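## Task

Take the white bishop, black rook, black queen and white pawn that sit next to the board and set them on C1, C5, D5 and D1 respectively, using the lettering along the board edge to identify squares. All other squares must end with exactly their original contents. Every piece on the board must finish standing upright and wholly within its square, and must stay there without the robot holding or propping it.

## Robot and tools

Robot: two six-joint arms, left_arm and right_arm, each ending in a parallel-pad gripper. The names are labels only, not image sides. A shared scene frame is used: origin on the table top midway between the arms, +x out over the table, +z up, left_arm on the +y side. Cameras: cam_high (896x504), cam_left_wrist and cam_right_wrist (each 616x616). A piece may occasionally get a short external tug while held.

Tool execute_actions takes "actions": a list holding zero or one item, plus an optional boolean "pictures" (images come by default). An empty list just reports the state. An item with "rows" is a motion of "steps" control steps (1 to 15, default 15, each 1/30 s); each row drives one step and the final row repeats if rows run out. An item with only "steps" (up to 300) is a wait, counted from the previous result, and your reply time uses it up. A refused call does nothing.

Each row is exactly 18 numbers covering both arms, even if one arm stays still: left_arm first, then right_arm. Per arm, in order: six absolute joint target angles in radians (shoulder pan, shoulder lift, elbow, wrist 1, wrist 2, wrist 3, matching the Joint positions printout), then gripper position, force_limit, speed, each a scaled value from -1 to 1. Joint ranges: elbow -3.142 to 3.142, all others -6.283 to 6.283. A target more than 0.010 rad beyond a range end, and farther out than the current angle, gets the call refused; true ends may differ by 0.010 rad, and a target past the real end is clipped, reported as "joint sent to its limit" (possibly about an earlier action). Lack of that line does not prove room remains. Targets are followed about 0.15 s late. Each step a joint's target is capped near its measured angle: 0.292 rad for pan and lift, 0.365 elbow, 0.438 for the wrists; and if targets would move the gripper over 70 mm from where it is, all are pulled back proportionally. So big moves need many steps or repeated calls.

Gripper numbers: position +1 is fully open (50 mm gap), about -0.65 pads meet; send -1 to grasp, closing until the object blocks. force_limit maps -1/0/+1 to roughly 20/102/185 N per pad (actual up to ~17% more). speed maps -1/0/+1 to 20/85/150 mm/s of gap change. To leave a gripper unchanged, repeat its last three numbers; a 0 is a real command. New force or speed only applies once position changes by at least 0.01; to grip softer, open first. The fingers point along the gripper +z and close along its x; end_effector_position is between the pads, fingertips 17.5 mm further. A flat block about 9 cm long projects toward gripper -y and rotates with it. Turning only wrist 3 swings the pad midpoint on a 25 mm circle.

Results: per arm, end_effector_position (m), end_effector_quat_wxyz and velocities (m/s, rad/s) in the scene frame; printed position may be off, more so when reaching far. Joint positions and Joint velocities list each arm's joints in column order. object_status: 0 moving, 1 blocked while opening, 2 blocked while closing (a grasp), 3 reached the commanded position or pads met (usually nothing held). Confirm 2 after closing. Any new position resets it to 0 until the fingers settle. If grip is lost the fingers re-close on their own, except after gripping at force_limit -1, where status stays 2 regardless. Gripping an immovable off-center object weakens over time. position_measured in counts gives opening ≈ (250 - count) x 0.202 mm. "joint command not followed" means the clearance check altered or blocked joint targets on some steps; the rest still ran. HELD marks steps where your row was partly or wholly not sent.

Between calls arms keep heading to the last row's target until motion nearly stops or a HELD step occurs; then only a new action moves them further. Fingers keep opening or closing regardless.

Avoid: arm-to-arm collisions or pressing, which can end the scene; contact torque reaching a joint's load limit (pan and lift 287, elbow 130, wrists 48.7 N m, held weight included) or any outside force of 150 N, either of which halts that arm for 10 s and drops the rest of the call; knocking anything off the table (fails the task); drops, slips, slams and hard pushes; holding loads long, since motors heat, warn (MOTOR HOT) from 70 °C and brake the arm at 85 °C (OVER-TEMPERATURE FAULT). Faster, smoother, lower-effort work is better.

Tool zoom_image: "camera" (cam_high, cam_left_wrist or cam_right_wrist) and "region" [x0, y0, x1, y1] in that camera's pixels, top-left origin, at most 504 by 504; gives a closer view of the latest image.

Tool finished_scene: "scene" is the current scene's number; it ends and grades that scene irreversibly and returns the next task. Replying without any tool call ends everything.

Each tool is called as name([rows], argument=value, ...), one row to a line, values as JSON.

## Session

execute_actions(actions=[])

Scene clock: 0.00 s of 5200.00 s.
left_arm: end_effector_position=(+0.6649, +0.5103, +0.3062) position_measured=3 object_status=3 end_effector_quat_wxyz=(-0.418, -0.438, +0.774, +0.186) end_effector_velocity=(-0.000, -0.000, -0.000) end_effector_angular_velocity=(+0.000, +0.001, -0.001) | right_arm: end_effector_position=(+0.3117, -0.5538, +0.1945) position_measured=3 object_status=3 end_effector_quat_wxyz=(-0.227, +0.347, +0.814, -0.407) end_effector_velocity=(+0.000, -0.000, +0.000) end_effector_angular_velocity=(-0.001, -0.001, -0.001)
Joint positions: left_arm=[ 2.593 -1.136  1.429 -0.962 -1.924 -2.772] | right_arm=[ 2.911 -1.715  2.446 -1.552 -2.257 -0.703]
Joint velocities: left_arm=[-0.     0.     0.     0.001  0.     0.001] | right_arm=[ 0.     0.    -0.001  0.    -0.     0.001]

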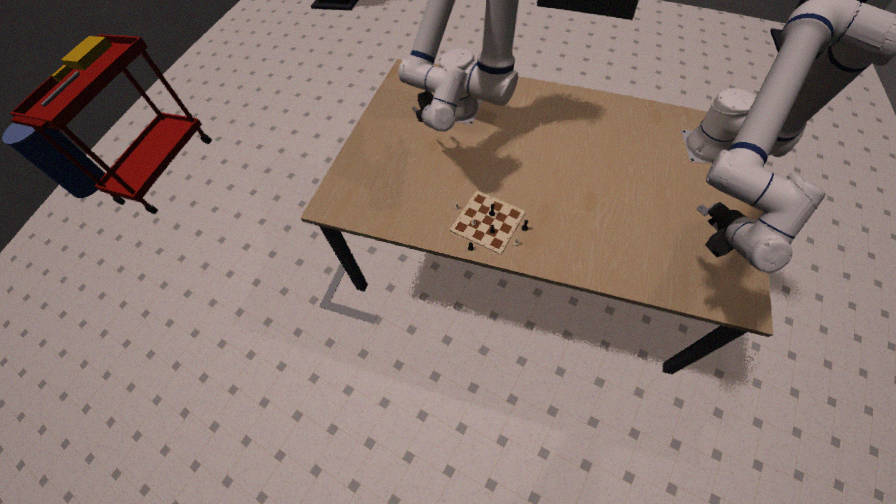

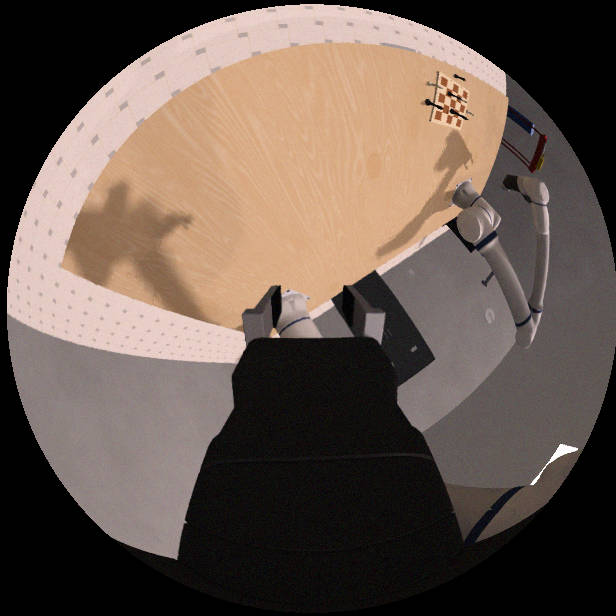

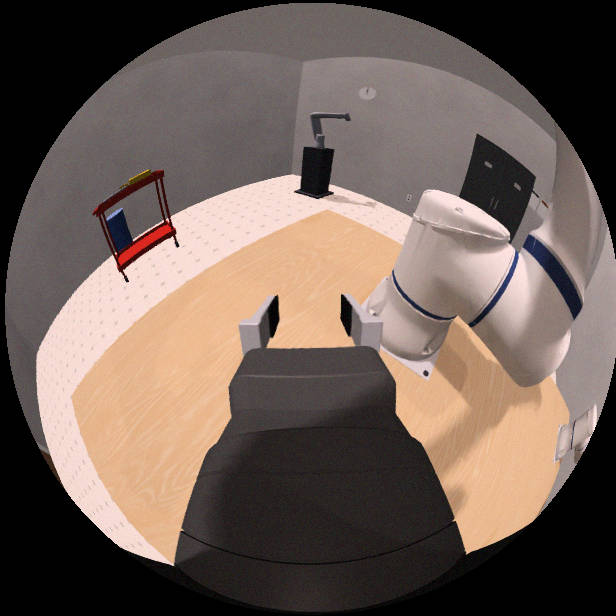

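execute_actions([
  {"rows":[[2.593,-1.136,1.429,-0.962,-1.924,-2.772,1,0,0,3.5,-1.35,1.95,-2.171,-1.571,-1.193,1,-0.5,0]]},
], pictures=false)

execute_actions([
  {"steps":60},
])

zoom_image(camera="cam_right_wrist", region=[190,100,430,340])

Scene clock: 4.13 s of 5200.00 s.
left_arm: end_effector_position=(+0.6649, +0.5102, +0.3063) position_measured=3 object_status=3 end_effector_quat_wxyz=(-0.418, -0.438, +0.774, +0.186) end_effector_velocity=(+0.001, -0.001, -0.001) end_effector_angular_velocity=(+0.001, +0.001, -0.001) | right_arm: end_effector_position=(+0.4655, -0.4818, +0.1736) position_measured=3 object_status=3 end_effector_quat_wxyz=(-0.162, +0.292, +0.897, -0.289) end_effector_velocity=(+0.302, +0.197, -0.031) end_effector_angular_velocity=(+0.475, -0.415, +0.321)
Joint positions: left_arm=[ 2.593 -1.136  1.429 -0.962 -1.924 -2.772] | right_arm=[ 3.051 -1.579  2.271 -1.763 -2.046 -0.894]
Joint velocities: left_arm=[-0.001  0.002 -0.001 -0.     0.001 -0.   ] | right_arm=[ 0.287  0.235 -0.329 -0.424  0.427 -0.306]
Steps of this call (steps 1 to 90: nothing new was sent; then 0.63 s passed at rest; steps 91 to 105: all 15 steps of this action). Readings (joint positions | what the end effector reports):
91: left_arm=[2.593 -1.136 1.429 -0.962 -1.924 -2.772] | right_arm=[2.911 -1.715 2.445 -1.552 -2.257 -0.704] | left_arm position_measured=3 object_status=3 | right_arm position_measured=3 object_status=3
92: left_arm=[2.593 -1.136 1.429 -0.962 -1.924 -2.772] | right_arm=[2.920 -1.705 2.435 -1.566 -2.242 -0.718] | left_arm position_measured=3 object_status=3 | right_arm position_measured=3 object_status=3
94: left_arm=[2.593 -1.136 1.429 -0.962 -1.924 -2.772] | right_arm=[2.943 -1.683 2.405 -1.600 -2.209 -0.752] | left_arm position_measured=3 object_status=3 | right_arm position_measured=3 object_status=3
98: left_arm=[2.593 -1.136 1.429 -0.962 -1.924 -2.772] | right_arm=[2.984 -1.642 2.354 -1.662 -2.147 -0.811] | left_arm position_measured=3 object_status=3 | right_arm position_measured=3 object_status=3
105: the state above

Scene clock: 6.13 s of 5200.00 s.
left_arm: end_effector_position=(+0.6649, +0.5102, +0.3063) position_measured=3 object_status=3 end_effector_quat_wxyz=(-0.418, -0.438, +0.774, +0.186) end_effector_velocity=(-0.001, +0.000, -0.002) end_effector_angular_velocity=(+0.002, +0.004, +0.001) | right_arm: end_effector_position=(+0.6704, -0.0735, +0.1774) position_measured=3 object_status=3 end_effector_quat_wxyz=(+0.000, +0.003, +1.000, -0.000) end_effector_velocity=(+0.000, +0.001, +0.001) end_effector_angular_velocity=(+0.001, -0.001, +0.000)
Joint positions: left_arm=[ 2.593 -1.136  1.429 -0.962 -1.924 -2.772] | right_arm=[ 3.5   -1.35   1.95  -2.171 -1.571 -1.193]
Joint velocities: left_arm=[ 0.     0.002  0.002  0.    -0.    -0.   ] | right_arm=[ 0.001 -0.001 -0.    -0.     0.001  0.   ]
Steps of this call (steps 1 to 60: the robot went on to your last target). Readings (joint positions | what the end effector reports):
1: left_arm=[2.593 -1.136 1.429 -0.962 -1.924 -2.772] | right_arm=[3.061 -1.571 2.259 -1.777 -2.031 -0.905] | left_arm position_measured=3 object_status=3 | right_arm position_measured=3 object_status=3
2: left_arm=[2.593 -1.136 1.429 -0.962 -1.924 -2.772] | right_arm=[3.071 -1.563 2.249 -1.791 -2.016 -0.915] | left_arm position_measured=3 object_status=3 | right_arm position_measured=3 object_status=3
4: left_arm=[2.593 -1.136 1.429 -0.962 -1.924 -2.772] | right_arm=[3.091 -1.548 2.228 -1.818 -1.986 -0.934] | left_arm position_measured=3 object_status=3 | right_arm position_measured=3 object_status=3
8: left_arm=[2.593 -1.136 1.429 -0.962 -1.924 -2.772] | right_arm=[3.134 -1.520 2.188 -1.868 -1.927 -0.971] | left_arm position_measured=3 object_status=3 | right_arm position_measured=3 object_status=3
60: the state above
All arms were judged still, so your last target was given up. Only a new action makes them travel on or press farther. Fingers that are still opening or closing keep moving.

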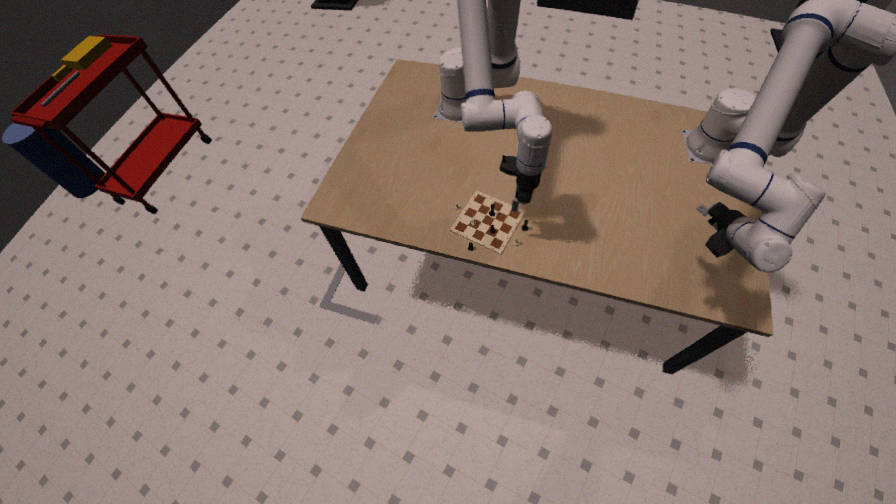

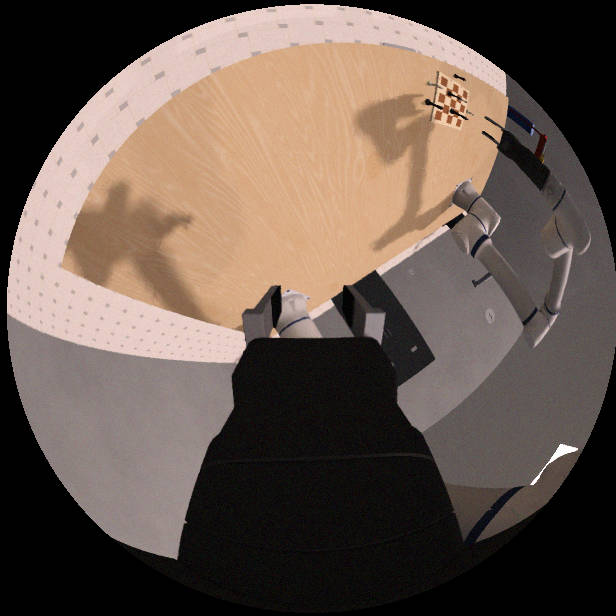

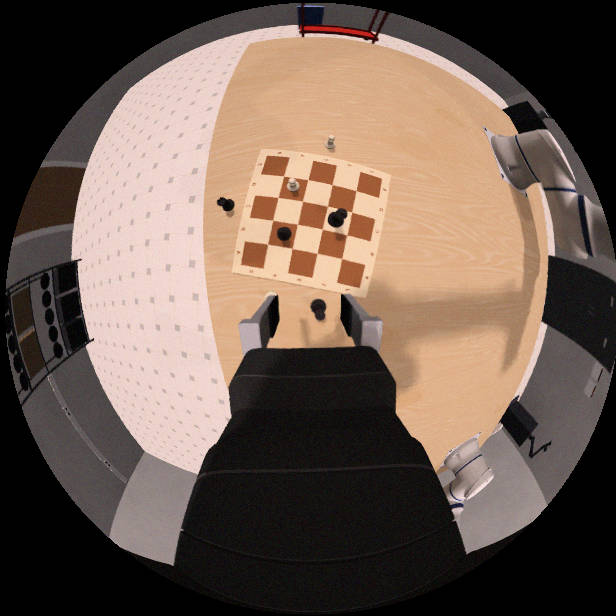

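Region (190, 100, 430, 340) of cam_right_wrist's 616x616 image, scaled by 2.100, with more detail than that image has.

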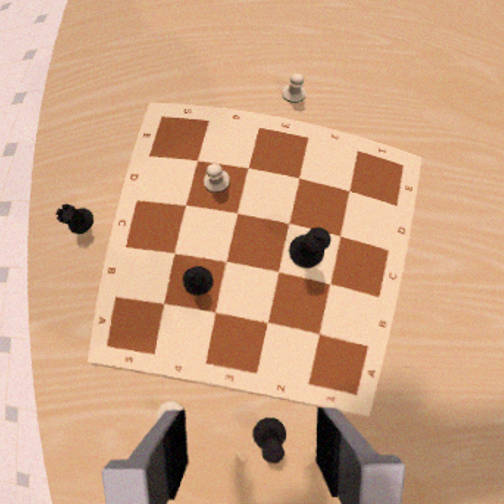

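execute_actions([
  {"rows":[[2.593,-1.136,1.429,-0.962,-1.924,-2.772,1,0,0,3.1901,-1.4644,2.2434,-2.3498,-1.571,-1.503,0.5,-0.5,0]]},
], pictures=false)

execute_actions([
  {"steps":15},
], pictures=false)

execute_actions([
  {"rows":[[2.593,-1.136,1.429,-0.962,-1.924,-2.772,1,0,0,3.1901,-1.3606,2.2857,-2.4959,-1.571,-1.503,0.5,-0.5,0]]},
])

Scene clock: 12.27 s of 5200.00 s.
left_arm: end_effector_position=(+0.6649, +0.5102, +0.3063) position_measured=3 object_status=3 end_effector_quat_wxyz=(-0.418, -0.438, +0.774, +0.186) end_effector_velocity=(+0.000, +0.001, -0.001) end_effector_angular_velocity=(+0.001, +0.001, +0.001) | right_arm: end_effector_position=(+0.6543, -0.2383, +0.1267) position_measured=78 object_status=3 end_effector_quat_wxyz=(+0.000, +0.002, +1.000, -0.000) end_effector_velocity=(-0.090, -0.341, -0.110) end_effector_angular_velocity=(-0.000, +0.000, -0.008)
Joint positions: left_arm=[ 2.593 -1.136  1.429 -0.962 -1.924 -2.772] | right_arm=[ 3.269 -1.435  2.169 -2.305 -1.571 -1.425]
Joint velocities: left_arm=[ 0.001  0.001  0.     0.     0.    -0.   ] | right_arm=[-0.52  -0.19   0.486 -0.296 -0.    -0.512]
Steps of this call (steps 1 to 90: nothing new was sent; then 2.63 s passed at rest; steps 91 to 105: all 15 steps of this action). Readings (joint positions | what the end effector reports):
91: left_arm=[2.593 -1.136 1.429 -0.962 -1.924 -2.772] | right_arm=[3.500 -1.350 1.950 -2.171 -1.571 -1.193] | left_arm position_measured=3 object_status=3 | right_arm position_measured=6 object_status=0
92: left_arm=[2.593 -1.136 1.429 -0.962 -1.924 -2.772] | right_arm=[3.490 -1.354 1.960 -2.178 -1.571 -1.205] | left_arm position_measured=3 object_status=3 | right_arm position_measured=20 object_status=0
94: left_arm=[2.593 -1.136 1.429 -0.962 -1.924 -2.772] | right_arm=[3.455 -1.367 1.995 -2.198 -1.571 -1.240] | left_arm position_measured=3 object_status=3 | right_arm position_measured=48 object_status=0
98: left_arm=[2.593 -1.136 1.429 -0.962 -1.924 -2.772] | right_arm=[3.389 -1.391 2.056 -2.236 -1.571 -1.305] | left_arm position_measured=3 object_status=3 | right_arm position_measured=78 object_status=0
105: the state above

Scene clock: 12.77 s of 5200.00 s.
left_arm: end_effector_position=(+0.6649, +0.5102, +0.3063) position_measured=3 object_status=3 end_effector_quat_wxyz=(-0.418, -0.438, +0.774, +0.186) end_effector_velocity=(-0.000, +0.000, +0.000) end_effector_angular_velocity=(-0.002, -0.002, -0.002) | right_arm: end_effector_position=(+0.6383, -0.2872, +0.1104) position_measured=78 object_status=3 end_effector_quat_wxyz=(+0.000, +0.003, +1.000, -0.000) end_effector_velocity=(-0.004, -0.008, -0.003) end_effector_angular_velocity=(-0.001, +0.001, +0.000)
Joint positions: left_arm=[ 2.593 -1.136  1.429 -0.962 -1.924 -2.772] | right_arm=[ 3.192 -1.464  2.242 -2.349 -1.571 -1.501]
Joint velocities: left_arm=[ 0.    -0.001  0.    -0.001  0.001  0.003] | right_arm=[-0.013 -0.005  0.013 -0.007 -0.001 -0.013]
Steps of this call (steps 1 to 15: the robot went on to your last target). Readings (joint positions | what the end effector reports):
1: left_arm=[2.593 -1.136 1.429 -0.962 -1.924 -2.772] | right_arm=[3.252 -1.442 2.185 -2.314 -1.571 -1.442] | left_arm position_measured=3 object_status=3 | right_arm position_measured=78 object_status=3
2: left_arm=[2.593 -1.136 1.429 -0.962 -1.924 -2.772] | right_arm=[3.238 -1.447 2.199 -2.323 -1.571 -1.456] | left_arm position_measured=3 object_status=3 | right_arm position_measured=78 object_status=3
4: left_arm=[2.593 -1.136 1.429 -0.962 -1.924 -2.772] | right_arm=[3.218 -1.454 2.217 -2.334 -1.571 -1.475] | left_arm position_measured=3 object_status=3 | right_arm position_measured=78 object_status=3
8: left_arm=[2.593 -1.136 1.429 -0.962 -1.924 -2.772] | right_arm=[3.200 -1.461 2.234 -2.344 -1.571 -1.493] | left_arm position_measured=3 object_status=3 | right_arm position_measured=78 object_status=3
15: the state above

Scene clock: 13.27 s of 5200.00 s.
left_arm: end_effector_position=(+0.6649, +0.5102, +0.3063) position_measured=3 object_status=3 end_effector_quat_wxyz=(-0.418, -0.438, +0.774, +0.186) end_effector_velocity=(+0.000, +0.000, +0.001) end_effector_angular_velocity=(+0.002, -0.001, +0.003) | right_arm: end_effector_position=(+0.6384, -0.2882, +0.0471) position_measured=78 object_status=3 end_effector_quat_wxyz=(+0.000, +0.003, +1.000, -0.000) end_effector_velocity=(-0.001, -0.000, -0.016) end_effector_angular_velocity=(+0.000, +0.001, +0.000)
Joint positions: left_arm=[ 2.593 -1.136  1.429 -0.962 -1.924 -2.772] | right_arm=[ 3.19  -1.364  2.284 -2.491 -1.571 -1.503]
Joint velocities: left_arm=[ 0.001 -0.001 -0.     0.    -0.    -0.003] | right_arm=[-0.     0.025  0.011 -0.035  0.    -0.   ]
Steps of this call (steps 1 to 15: all 15 steps of this action). Readings (joint positions | what the end effector reports):
1: left_arm=[2.593 -1.136 1.429 -0.962 -1.924 -2.772] | right_arm=[3.191 -1.464 2.242 -2.349 -1.571 -1.502] | left_arm position_measured=3 object_status=3 | right_arm position_measured=78 object_status=3
2: left_arm=[2.593 -1.136 1.429 -0.962 -1.924 -2.772] | right_arm=[3.191 -1.454 2.246 -2.365 -1.571 -1.502] | left_arm position_measured=3 object_status=3 | right_arm position_measured=78 object_status=3
4: left_arm=[2.593 -1.136 1.429 -0.962 -1.924 -2.772] | right_arm=[3.191 -1.416 2.264 -2.417 -1.571 -1.502] | left_arm position_measured=3 object_status=3 | right_arm position_measured=78 object_status=3
8: left_arm=[2.593 -1.136 1.429 -0.962 -1.924 -2.772] | right_arm=[3.190 -1.380 2.278 -2.468 -1.571 -1.503] | left_arm position_measured=3 object_status=3 | right_arm position_measured=78 object_status=3
15: the state above

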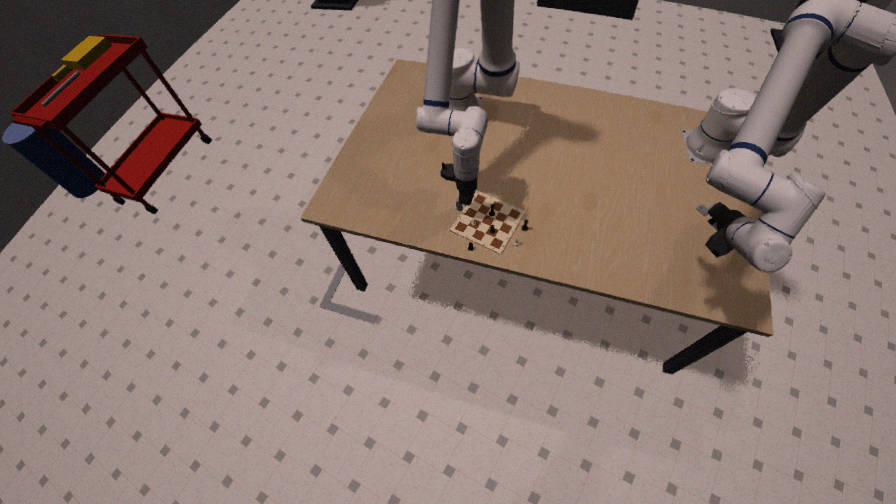

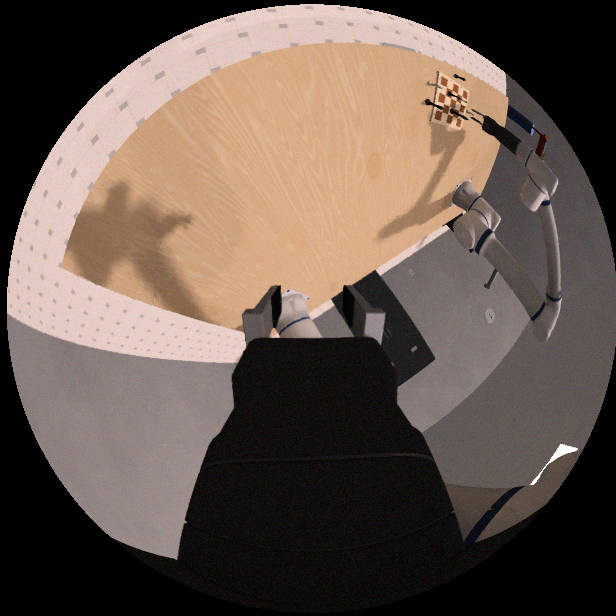

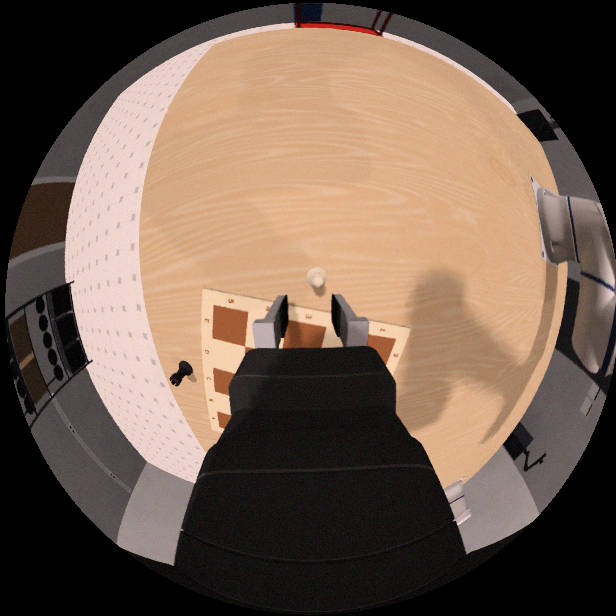

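execute_actions([
  {"rows":[[2.593,-1.136,1.429,-0.962,-1.924,-2.772,1,0,0,3.1587,-1.3513,2.3177,-2.5372,-1.571,-1.534,0.5,-0.5,0]]},
])

Scene clock: 16.23 s of 5200.00 s.
left_arm: end_effector_position=(+0.6649, +0.5102, +0.3063) position_measured=3 object_status=3 end_effector_quat_wxyz=(-0.418, -0.438, +0.774, +0.186) end_effector_velocity=(+0.000, -0.001, +0.000) end_effector_angular_velocity=(-0.001, -0.001, -0.001) | right_arm: end_effector_position=(+0.6313, -0.3063, +0.0305) position_measured=78 object_status=3 end_effector_quat_wxyz=(+0.000, +0.003, +1.000, -0.000) end_effector_velocity=(-0.001, -0.004, -0.003) end_effector_angular_velocity=(-0.000, -0.000, +0.000)
Joint positions: left_arm=[ 2.593 -1.136  1.429 -0.962 -1.924 -2.772] | right_arm=[ 3.16  -1.352  2.317 -2.536 -1.571 -1.533]
Joint velocities: left_arm=[-0.001 -0.    -0.001  0.    -0.     0.001] | right_arm=[-0.007  0.002  0.006 -0.009 -0.    -0.007]
Steps of this call (steps 1 to 15: the robot went on to your last target; steps 16 to 74: nothing new was sent; steps 75 to 89: all 15 steps of this action). Readings (joint positions | what the end effector reports):
75: left_arm=[2.593 -1.136 1.429 -0.962 -1.924 -2.772] | right_arm=[3.190 -1.361 2.286 -2.496 -1.571 -1.503] | left_arm position_measured=3 object_status=3 | right_arm position_measured=78 object_status=3
76: left_arm=[2.593 -1.136 1.429 -0.962 -1.924 -2.772] | right_arm=[3.185 -1.359 2.290 -2.503 -1.571 -1.508] | left_arm position_measured=3 object_status=3 | right_arm position_measured=78 object_status=3
78: left_arm=[2.593 -1.136 1.429 -0.962 -1.924 -2.772] | right_arm=[3.174 -1.356 2.302 -2.517 -1.571 -1.519] | left_arm position_measured=3 object_status=3 | right_arm position_measured=78 object_status=3
82: left_arm=[2.593 -1.136 1.429 -0.962 -1.924 -2.772] | right_arm=[3.164 -1.353 2.312 -2.530 -1.571 -1.529] | left_arm position_measured=3 object_status=3 | right_arm position_measured=78 object_status=3
89: the state above

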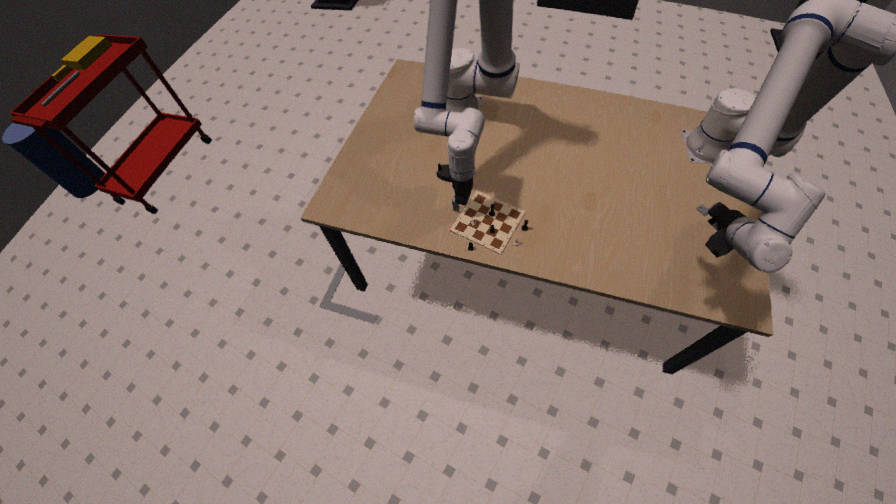

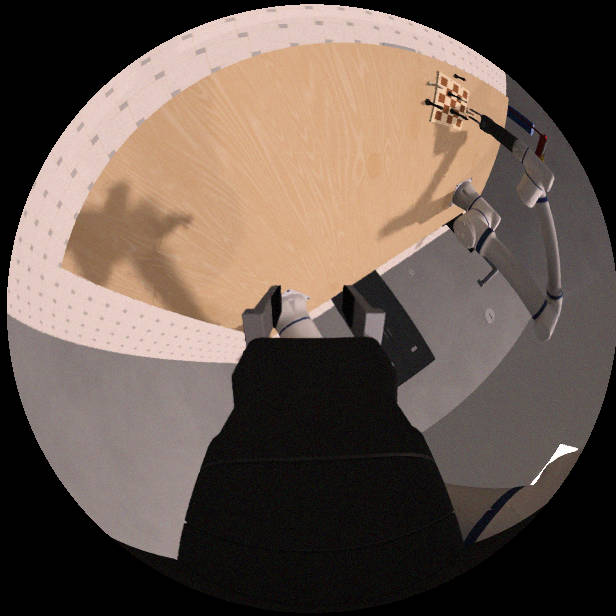

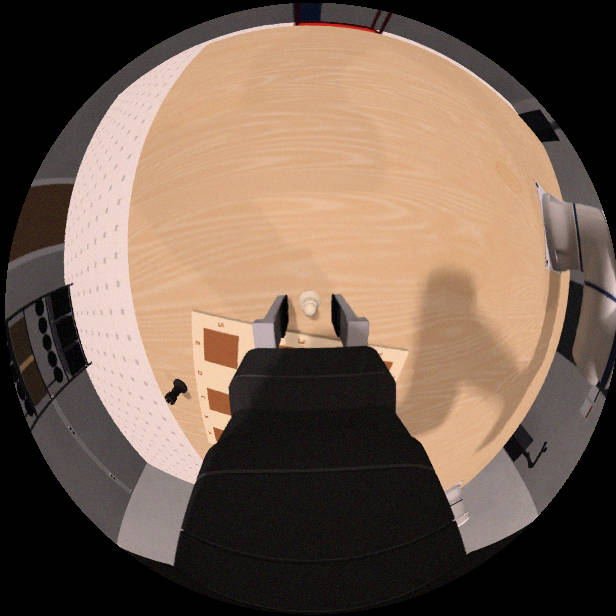

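execute_actions([
  {"rows":[[2.593,-1.136,1.429,-0.962,-1.924,-2.772,1,0,0,3.1587,-1.3513,2.3177,-2.5372,-1.571,-1.534,-1,-0.5,0]]},
], pictures=false)

execute_actions([
  {"rows":[[2.593,-1.136,1.429,-0.962,-1.924,-2.772,1,0,0,3.1587,-1.4933,2.2764,-2.3539,-1.571,-1.534,-1,-0.5,0]]},
], pictures=false)

execute_actions([
  {"rows":[[2.593,-1.136,1.429,-0.962,-1.924,-2.772,1,0,0,3.3535,-1.4933,2.2764,-2.3539,-1.571,-1.34,-1,-0.5,0]]},
], pictures=false)

execute_actions([
  {"rows":[[2.593,-1.136,1.429,-0.962,-1.924,-2.772,1,0,0,3.3535,-1.377,2.3227,-2.5165,-1.571,-1.34,-1,-0.5,0]]},
])

zoom_image(camera="cam_right_wrist", region=[190,200,430,400])

Scene clock: 23.80 s of 5200.00 s.
left_arm: end_effector_position=(+0.6649, +0.5102, +0.3063) position_measured=3 object_status=3 end_effector_quat_wxyz=(-0.418, -0.438, +0.774, +0.186) end_effector_velocity=(+0.000, -0.000, -0.000) end_effector_angular_velocity=(+0.001, -0.000, -0.000) | right_arm: end_effector_position=(+0.6311, -0.3069, +0.0301) position_measured=207 object_status=0 end_effector_quat_wxyz=(+0.000, +0.003, +1.000, -0.000) end_effector_velocity=(+0.001, -0.000, -0.000) end_effector_angular_velocity=(-0.000, +0.000, +0.001)
Joint positions: left_arm=[ 2.593 -1.136  1.429 -0.962 -1.924 -2.772] | right_arm=[ 3.159 -1.351  2.318 -2.537 -1.571 -1.534]
Joint velocities: left_arm=[-0.001  0.     0.    -0.001  0.    -0.001] | right_arm=[ 0.     0.001 -0.001  0.    -0.    -0.001]
Steps of this call (steps 1 to 15: the robot went on to your last target; steps 16 to 90: nothing new was sent; then 4.07 s passed at rest; steps 91 to 105: all 15 steps of this action). Readings (joint positions | what the end effector reports):
91: left_arm=[2.593 -1.136 1.429 -0.962 -1.924 -2.772] | right_arm=[3.159 -1.351 2.318 -2.537 -1.571 -1.534] | left_arm position_measured=3 object_status=3 | right_arm position_measured=81 object_status=0
92: left_arm=[2.593 -1.136 1.429 -0.962 -1.924 -2.772] | right_arm=[3.159 -1.351 2.318 -2.537 -1.571 -1.534] | left_arm position_measured=3 object_status=3 | right_arm position_measured=95 object_status=0
94: left_arm=[2.593 -1.136 1.429 -0.962 -1.924 -2.772] | right_arm=[3.159 -1.351 2.318 -2.537 -1.571 -1.534] | left_arm position_measured=3 object_status=3 | right_arm position_measured=123 object_status=0
98: left_arm=[2.593 -1.136 1.429 -0.962 -1.924 -2.772] | right_arm=[3.159 -1.351 2.318 -2.537 -1.571 -1.534] | left_arm position_measured=3 object_status=3 | right_arm position_measured=180 object_status=0
105: the state above

Scene clock: 24.30 s of 5200.00 s.
left_arm: end_effector_position=(+0.6649, +0.5102, +0.3063) position_measured=3 object_status=3 end_effector_quat_wxyz=(-0.418, -0.438, +0.774, +0.186) end_effector_velocity=(-0.001, +0.000, -0.001) end_effector_angular_velocity=(-0.002, +0.002, -0.002) | right_arm: end_effector_position=(+0.6254, -0.3071, +0.1071) position_measured=207 object_status=2 end_effector_quat_wxyz=(-0.000, +0.003, +1.000, -0.000) end_effector_velocity=(-0.003, -0.000, +0.023) end_effector_angular_velocity=(-0.001, -0.002, -0.000)
Joint positions: left_arm=[ 2.593 -1.136  1.429 -0.962 -1.924 -2.772] | right_arm=[ 3.159 -1.488  2.278 -2.36  -1.571 -1.534]
Joint velocities: left_arm=[ 0.     0.001  0.001  0.001 -0.     0.004] | right_arm=[ 0.    -0.039 -0.011  0.049 -0.001  0.   ]
Steps of this call (steps 1 to 15: all 15 steps of this action). Readings (joint positions | what the end effector reports):
1: left_arm=[2.593 -1.136 1.429 -0.962 -1.924 -2.772] | right_arm=[3.159 -1.352 2.318 -2.537 -1.571 -1.534] | left_arm position_measured=3 object_status=3 | right_arm position_measured=207 object_status=0
2: left_arm=[2.593 -1.136 1.429 -0.962 -1.924 -2.772] | right_arm=[3.159 -1.361 2.316 -2.523 -1.571 -1.534] | left_arm position_measured=3 object_status=3 | right_arm position_measured=207 object_status=2
4: left_arm=[2.593 -1.136 1.429 -0.962 -1.924 -2.772] | right_arm=[3.159 -1.408 2.301 -2.465 -1.571 -1.534] | left_arm position_measured=3 object_status=3 | right_arm position_measured=207 object_status=2
8: left_arm=[2.593 -1.136 1.429 -0.962 -1.924 -2.772] | right_arm=[3.159 -1.463 2.285 -2.393 -1.571 -1.534] | left_arm position_measured=3 object_status=3 | right_arm position_measured=207 object_status=2
15: the state above

Scene clock: 24.80 s of 5200.00 s.
left_arm: end_effector_position=(+0.6649, +0.5102, +0.3063) position_measured=3 object_status=3 end_effector_quat_wxyz=(-0.418, -0.438, +0.774, +0.186) end_effector_velocity=(-0.000, -0.000, +0.000) end_effector_angular_velocity=(-0.000, -0.000, -0.001) | right_arm: end_effector_position=(+0.5796, -0.2066, +0.1099) position_measured=207 object_status=2 end_effector_quat_wxyz=(+0.000, +0.003, +1.000, -0.000) end_effector_velocity=(-0.022, +0.039, +0.001) end_effector_angular_velocity=(+0.000, -0.000, +0.002)
Joint positions: left_arm=[ 2.593 -1.136  1.429 -0.962 -1.924 -2.772] | right_arm=[ 3.344 -1.493  2.276 -2.354 -1.571 -1.35 ]
Joint velocities: left_arm=[-0.001 -0.001  0.001  0.    -0.     0.   ] | right_arm=[ 0.075 -0.001 -0.001  0.002  0.     0.074]
Steps of this call (steps 1 to 15: all 15 steps of this action). Readings (joint positions | what the end effector reports):
1: left_arm=[2.593 -1.136 1.429 -0.962 -1.924 -2.772] | right_arm=[3.159 -1.489 2.278 -2.359 -1.571 -1.534] | left_arm position_measured=3 object_status=3 | right_arm position_measured=207 object_status=2
2: left_arm=[2.593 -1.136 1.429 -0.962 -1.924 -2.772] | right_arm=[3.169 -1.490 2.277 -2.358 -1.571 -1.523] | left_arm position_measured=3 object_status=3 | right_arm position_measured=207 object_status=2
4: left_arm=[2.593 -1.136 1.429 -0.962 -1.924 -2.772] | right_arm=[3.213 -1.491 2.277 -2.357 -1.571 -1.480] | left_arm position_measured=3 object_status=3 | right_arm position_measured=207 object_status=2
8: left_arm=[2.593 -1.136 1.429 -0.962 -1.924 -2.772] | right_arm=[3.293 -1.492 2.277 -2.355 -1.571 -1.400] | left_arm position_measured=3 object_status=3 | right_arm position_measured=207 object_status=2
15: the state above

Scene clock: 25.30 s of 5200.00 s.
left_arm: end_effector_position=(+0.6649, +0.5102, +0.3063) position_measured=3 object_status=3 end_effector_quat_wxyz=(-0.418, -0.438, +0.774, +0.186) end_effector_velocity=(+0.000, +0.001, +0.000) end_effector_angular_velocity=(-0.000, +0.001, +0.001) | right_arm: end_effector_position=(+0.5771, -0.2015, +0.0424) position_measured=207 object_status=2 end_effector_quat_wxyz=(+0.000, +0.003, +1.000, -0.000) end_effector_velocity=(-0.002, +0.001, -0.017) end_effector_angular_velocity=(+0.000, +0.001, -0.000)
Joint positions: left_arm=[ 2.593 -1.136  1.429 -0.962 -1.924 -2.772] | right_arm=[ 3.353 -1.381  2.321 -2.511 -1.571 -1.34 ]
Joint velocities: left_arm=[ 0.001  0.    -0.     0.001 -0.     0.   ] | right_arm=[ 0.002  0.029  0.011 -0.039  0.001  0.002]
Steps of this call (steps 1 to 15: all 15 steps of this action). Readings (joint positions | what the end effector reports):
1: left_arm=[2.593 -1.136 1.429 -0.962 -1.924 -2.772] | right_arm=[3.346 -1.493 2.276 -2.354 -1.571 -1.348] | left_arm position_measured=3 object_status=3 | right_arm position_measured=207 object_status=2
2: left_arm=[2.593 -1.136 1.429 -0.962 -1.924 -2.772] | right_arm=[3.348 -1.483 2.279 -2.369 -1.571 -1.346] | left_arm position_measured=3 object_status=3 | right_arm position_measured=207 object_status=2
4: left_arm=[2.593 -1.136 1.429 -0.962 -1.924 -2.772] | right_arm=[3.350 -1.441 2.298 -2.427 -1.571 -1.343] | left_arm position_measured=3 object_status=3 | right_arm position_measured=207 object_status=2
8: left_arm=[2.593 -1.136 1.429 -0.962 -1.924 -2.772] | right_arm=[3.352 -1.400 2.314 -2.485 -1.571 -1.341] | left_arm position_measured=3 object_status=3 | right_arm position_measured=207 object_status=2
15: the state above

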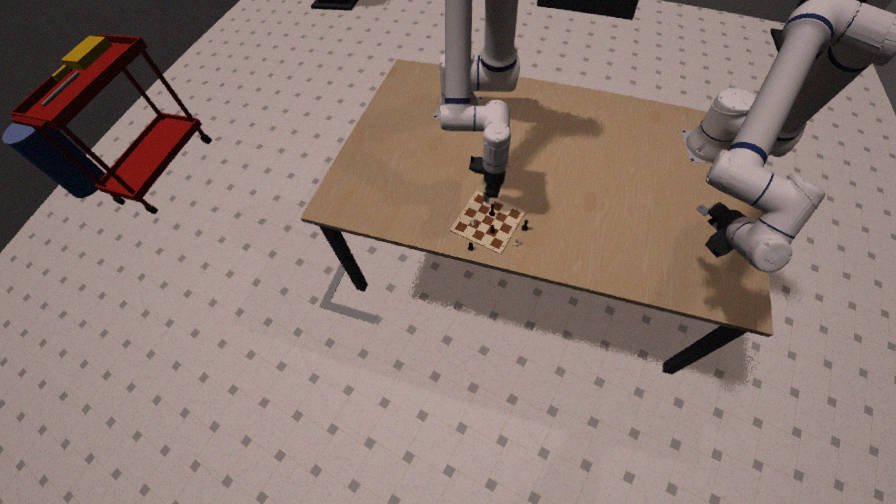

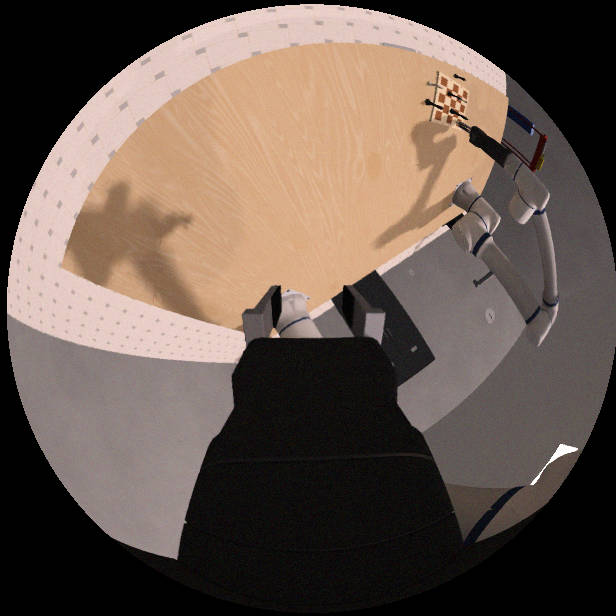

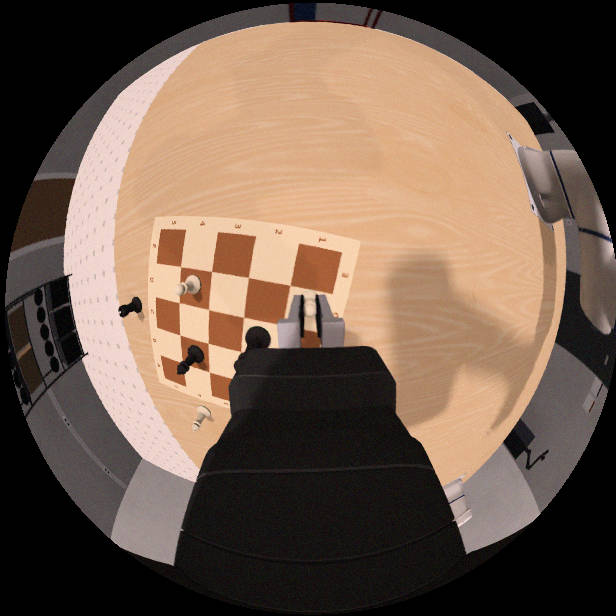

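Region (190, 200, 430, 400) of cam_right_wrist's 616x616 image, scaled by 2.100, with more detail than that image has.

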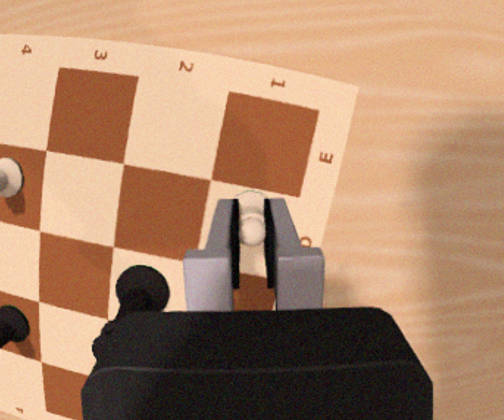

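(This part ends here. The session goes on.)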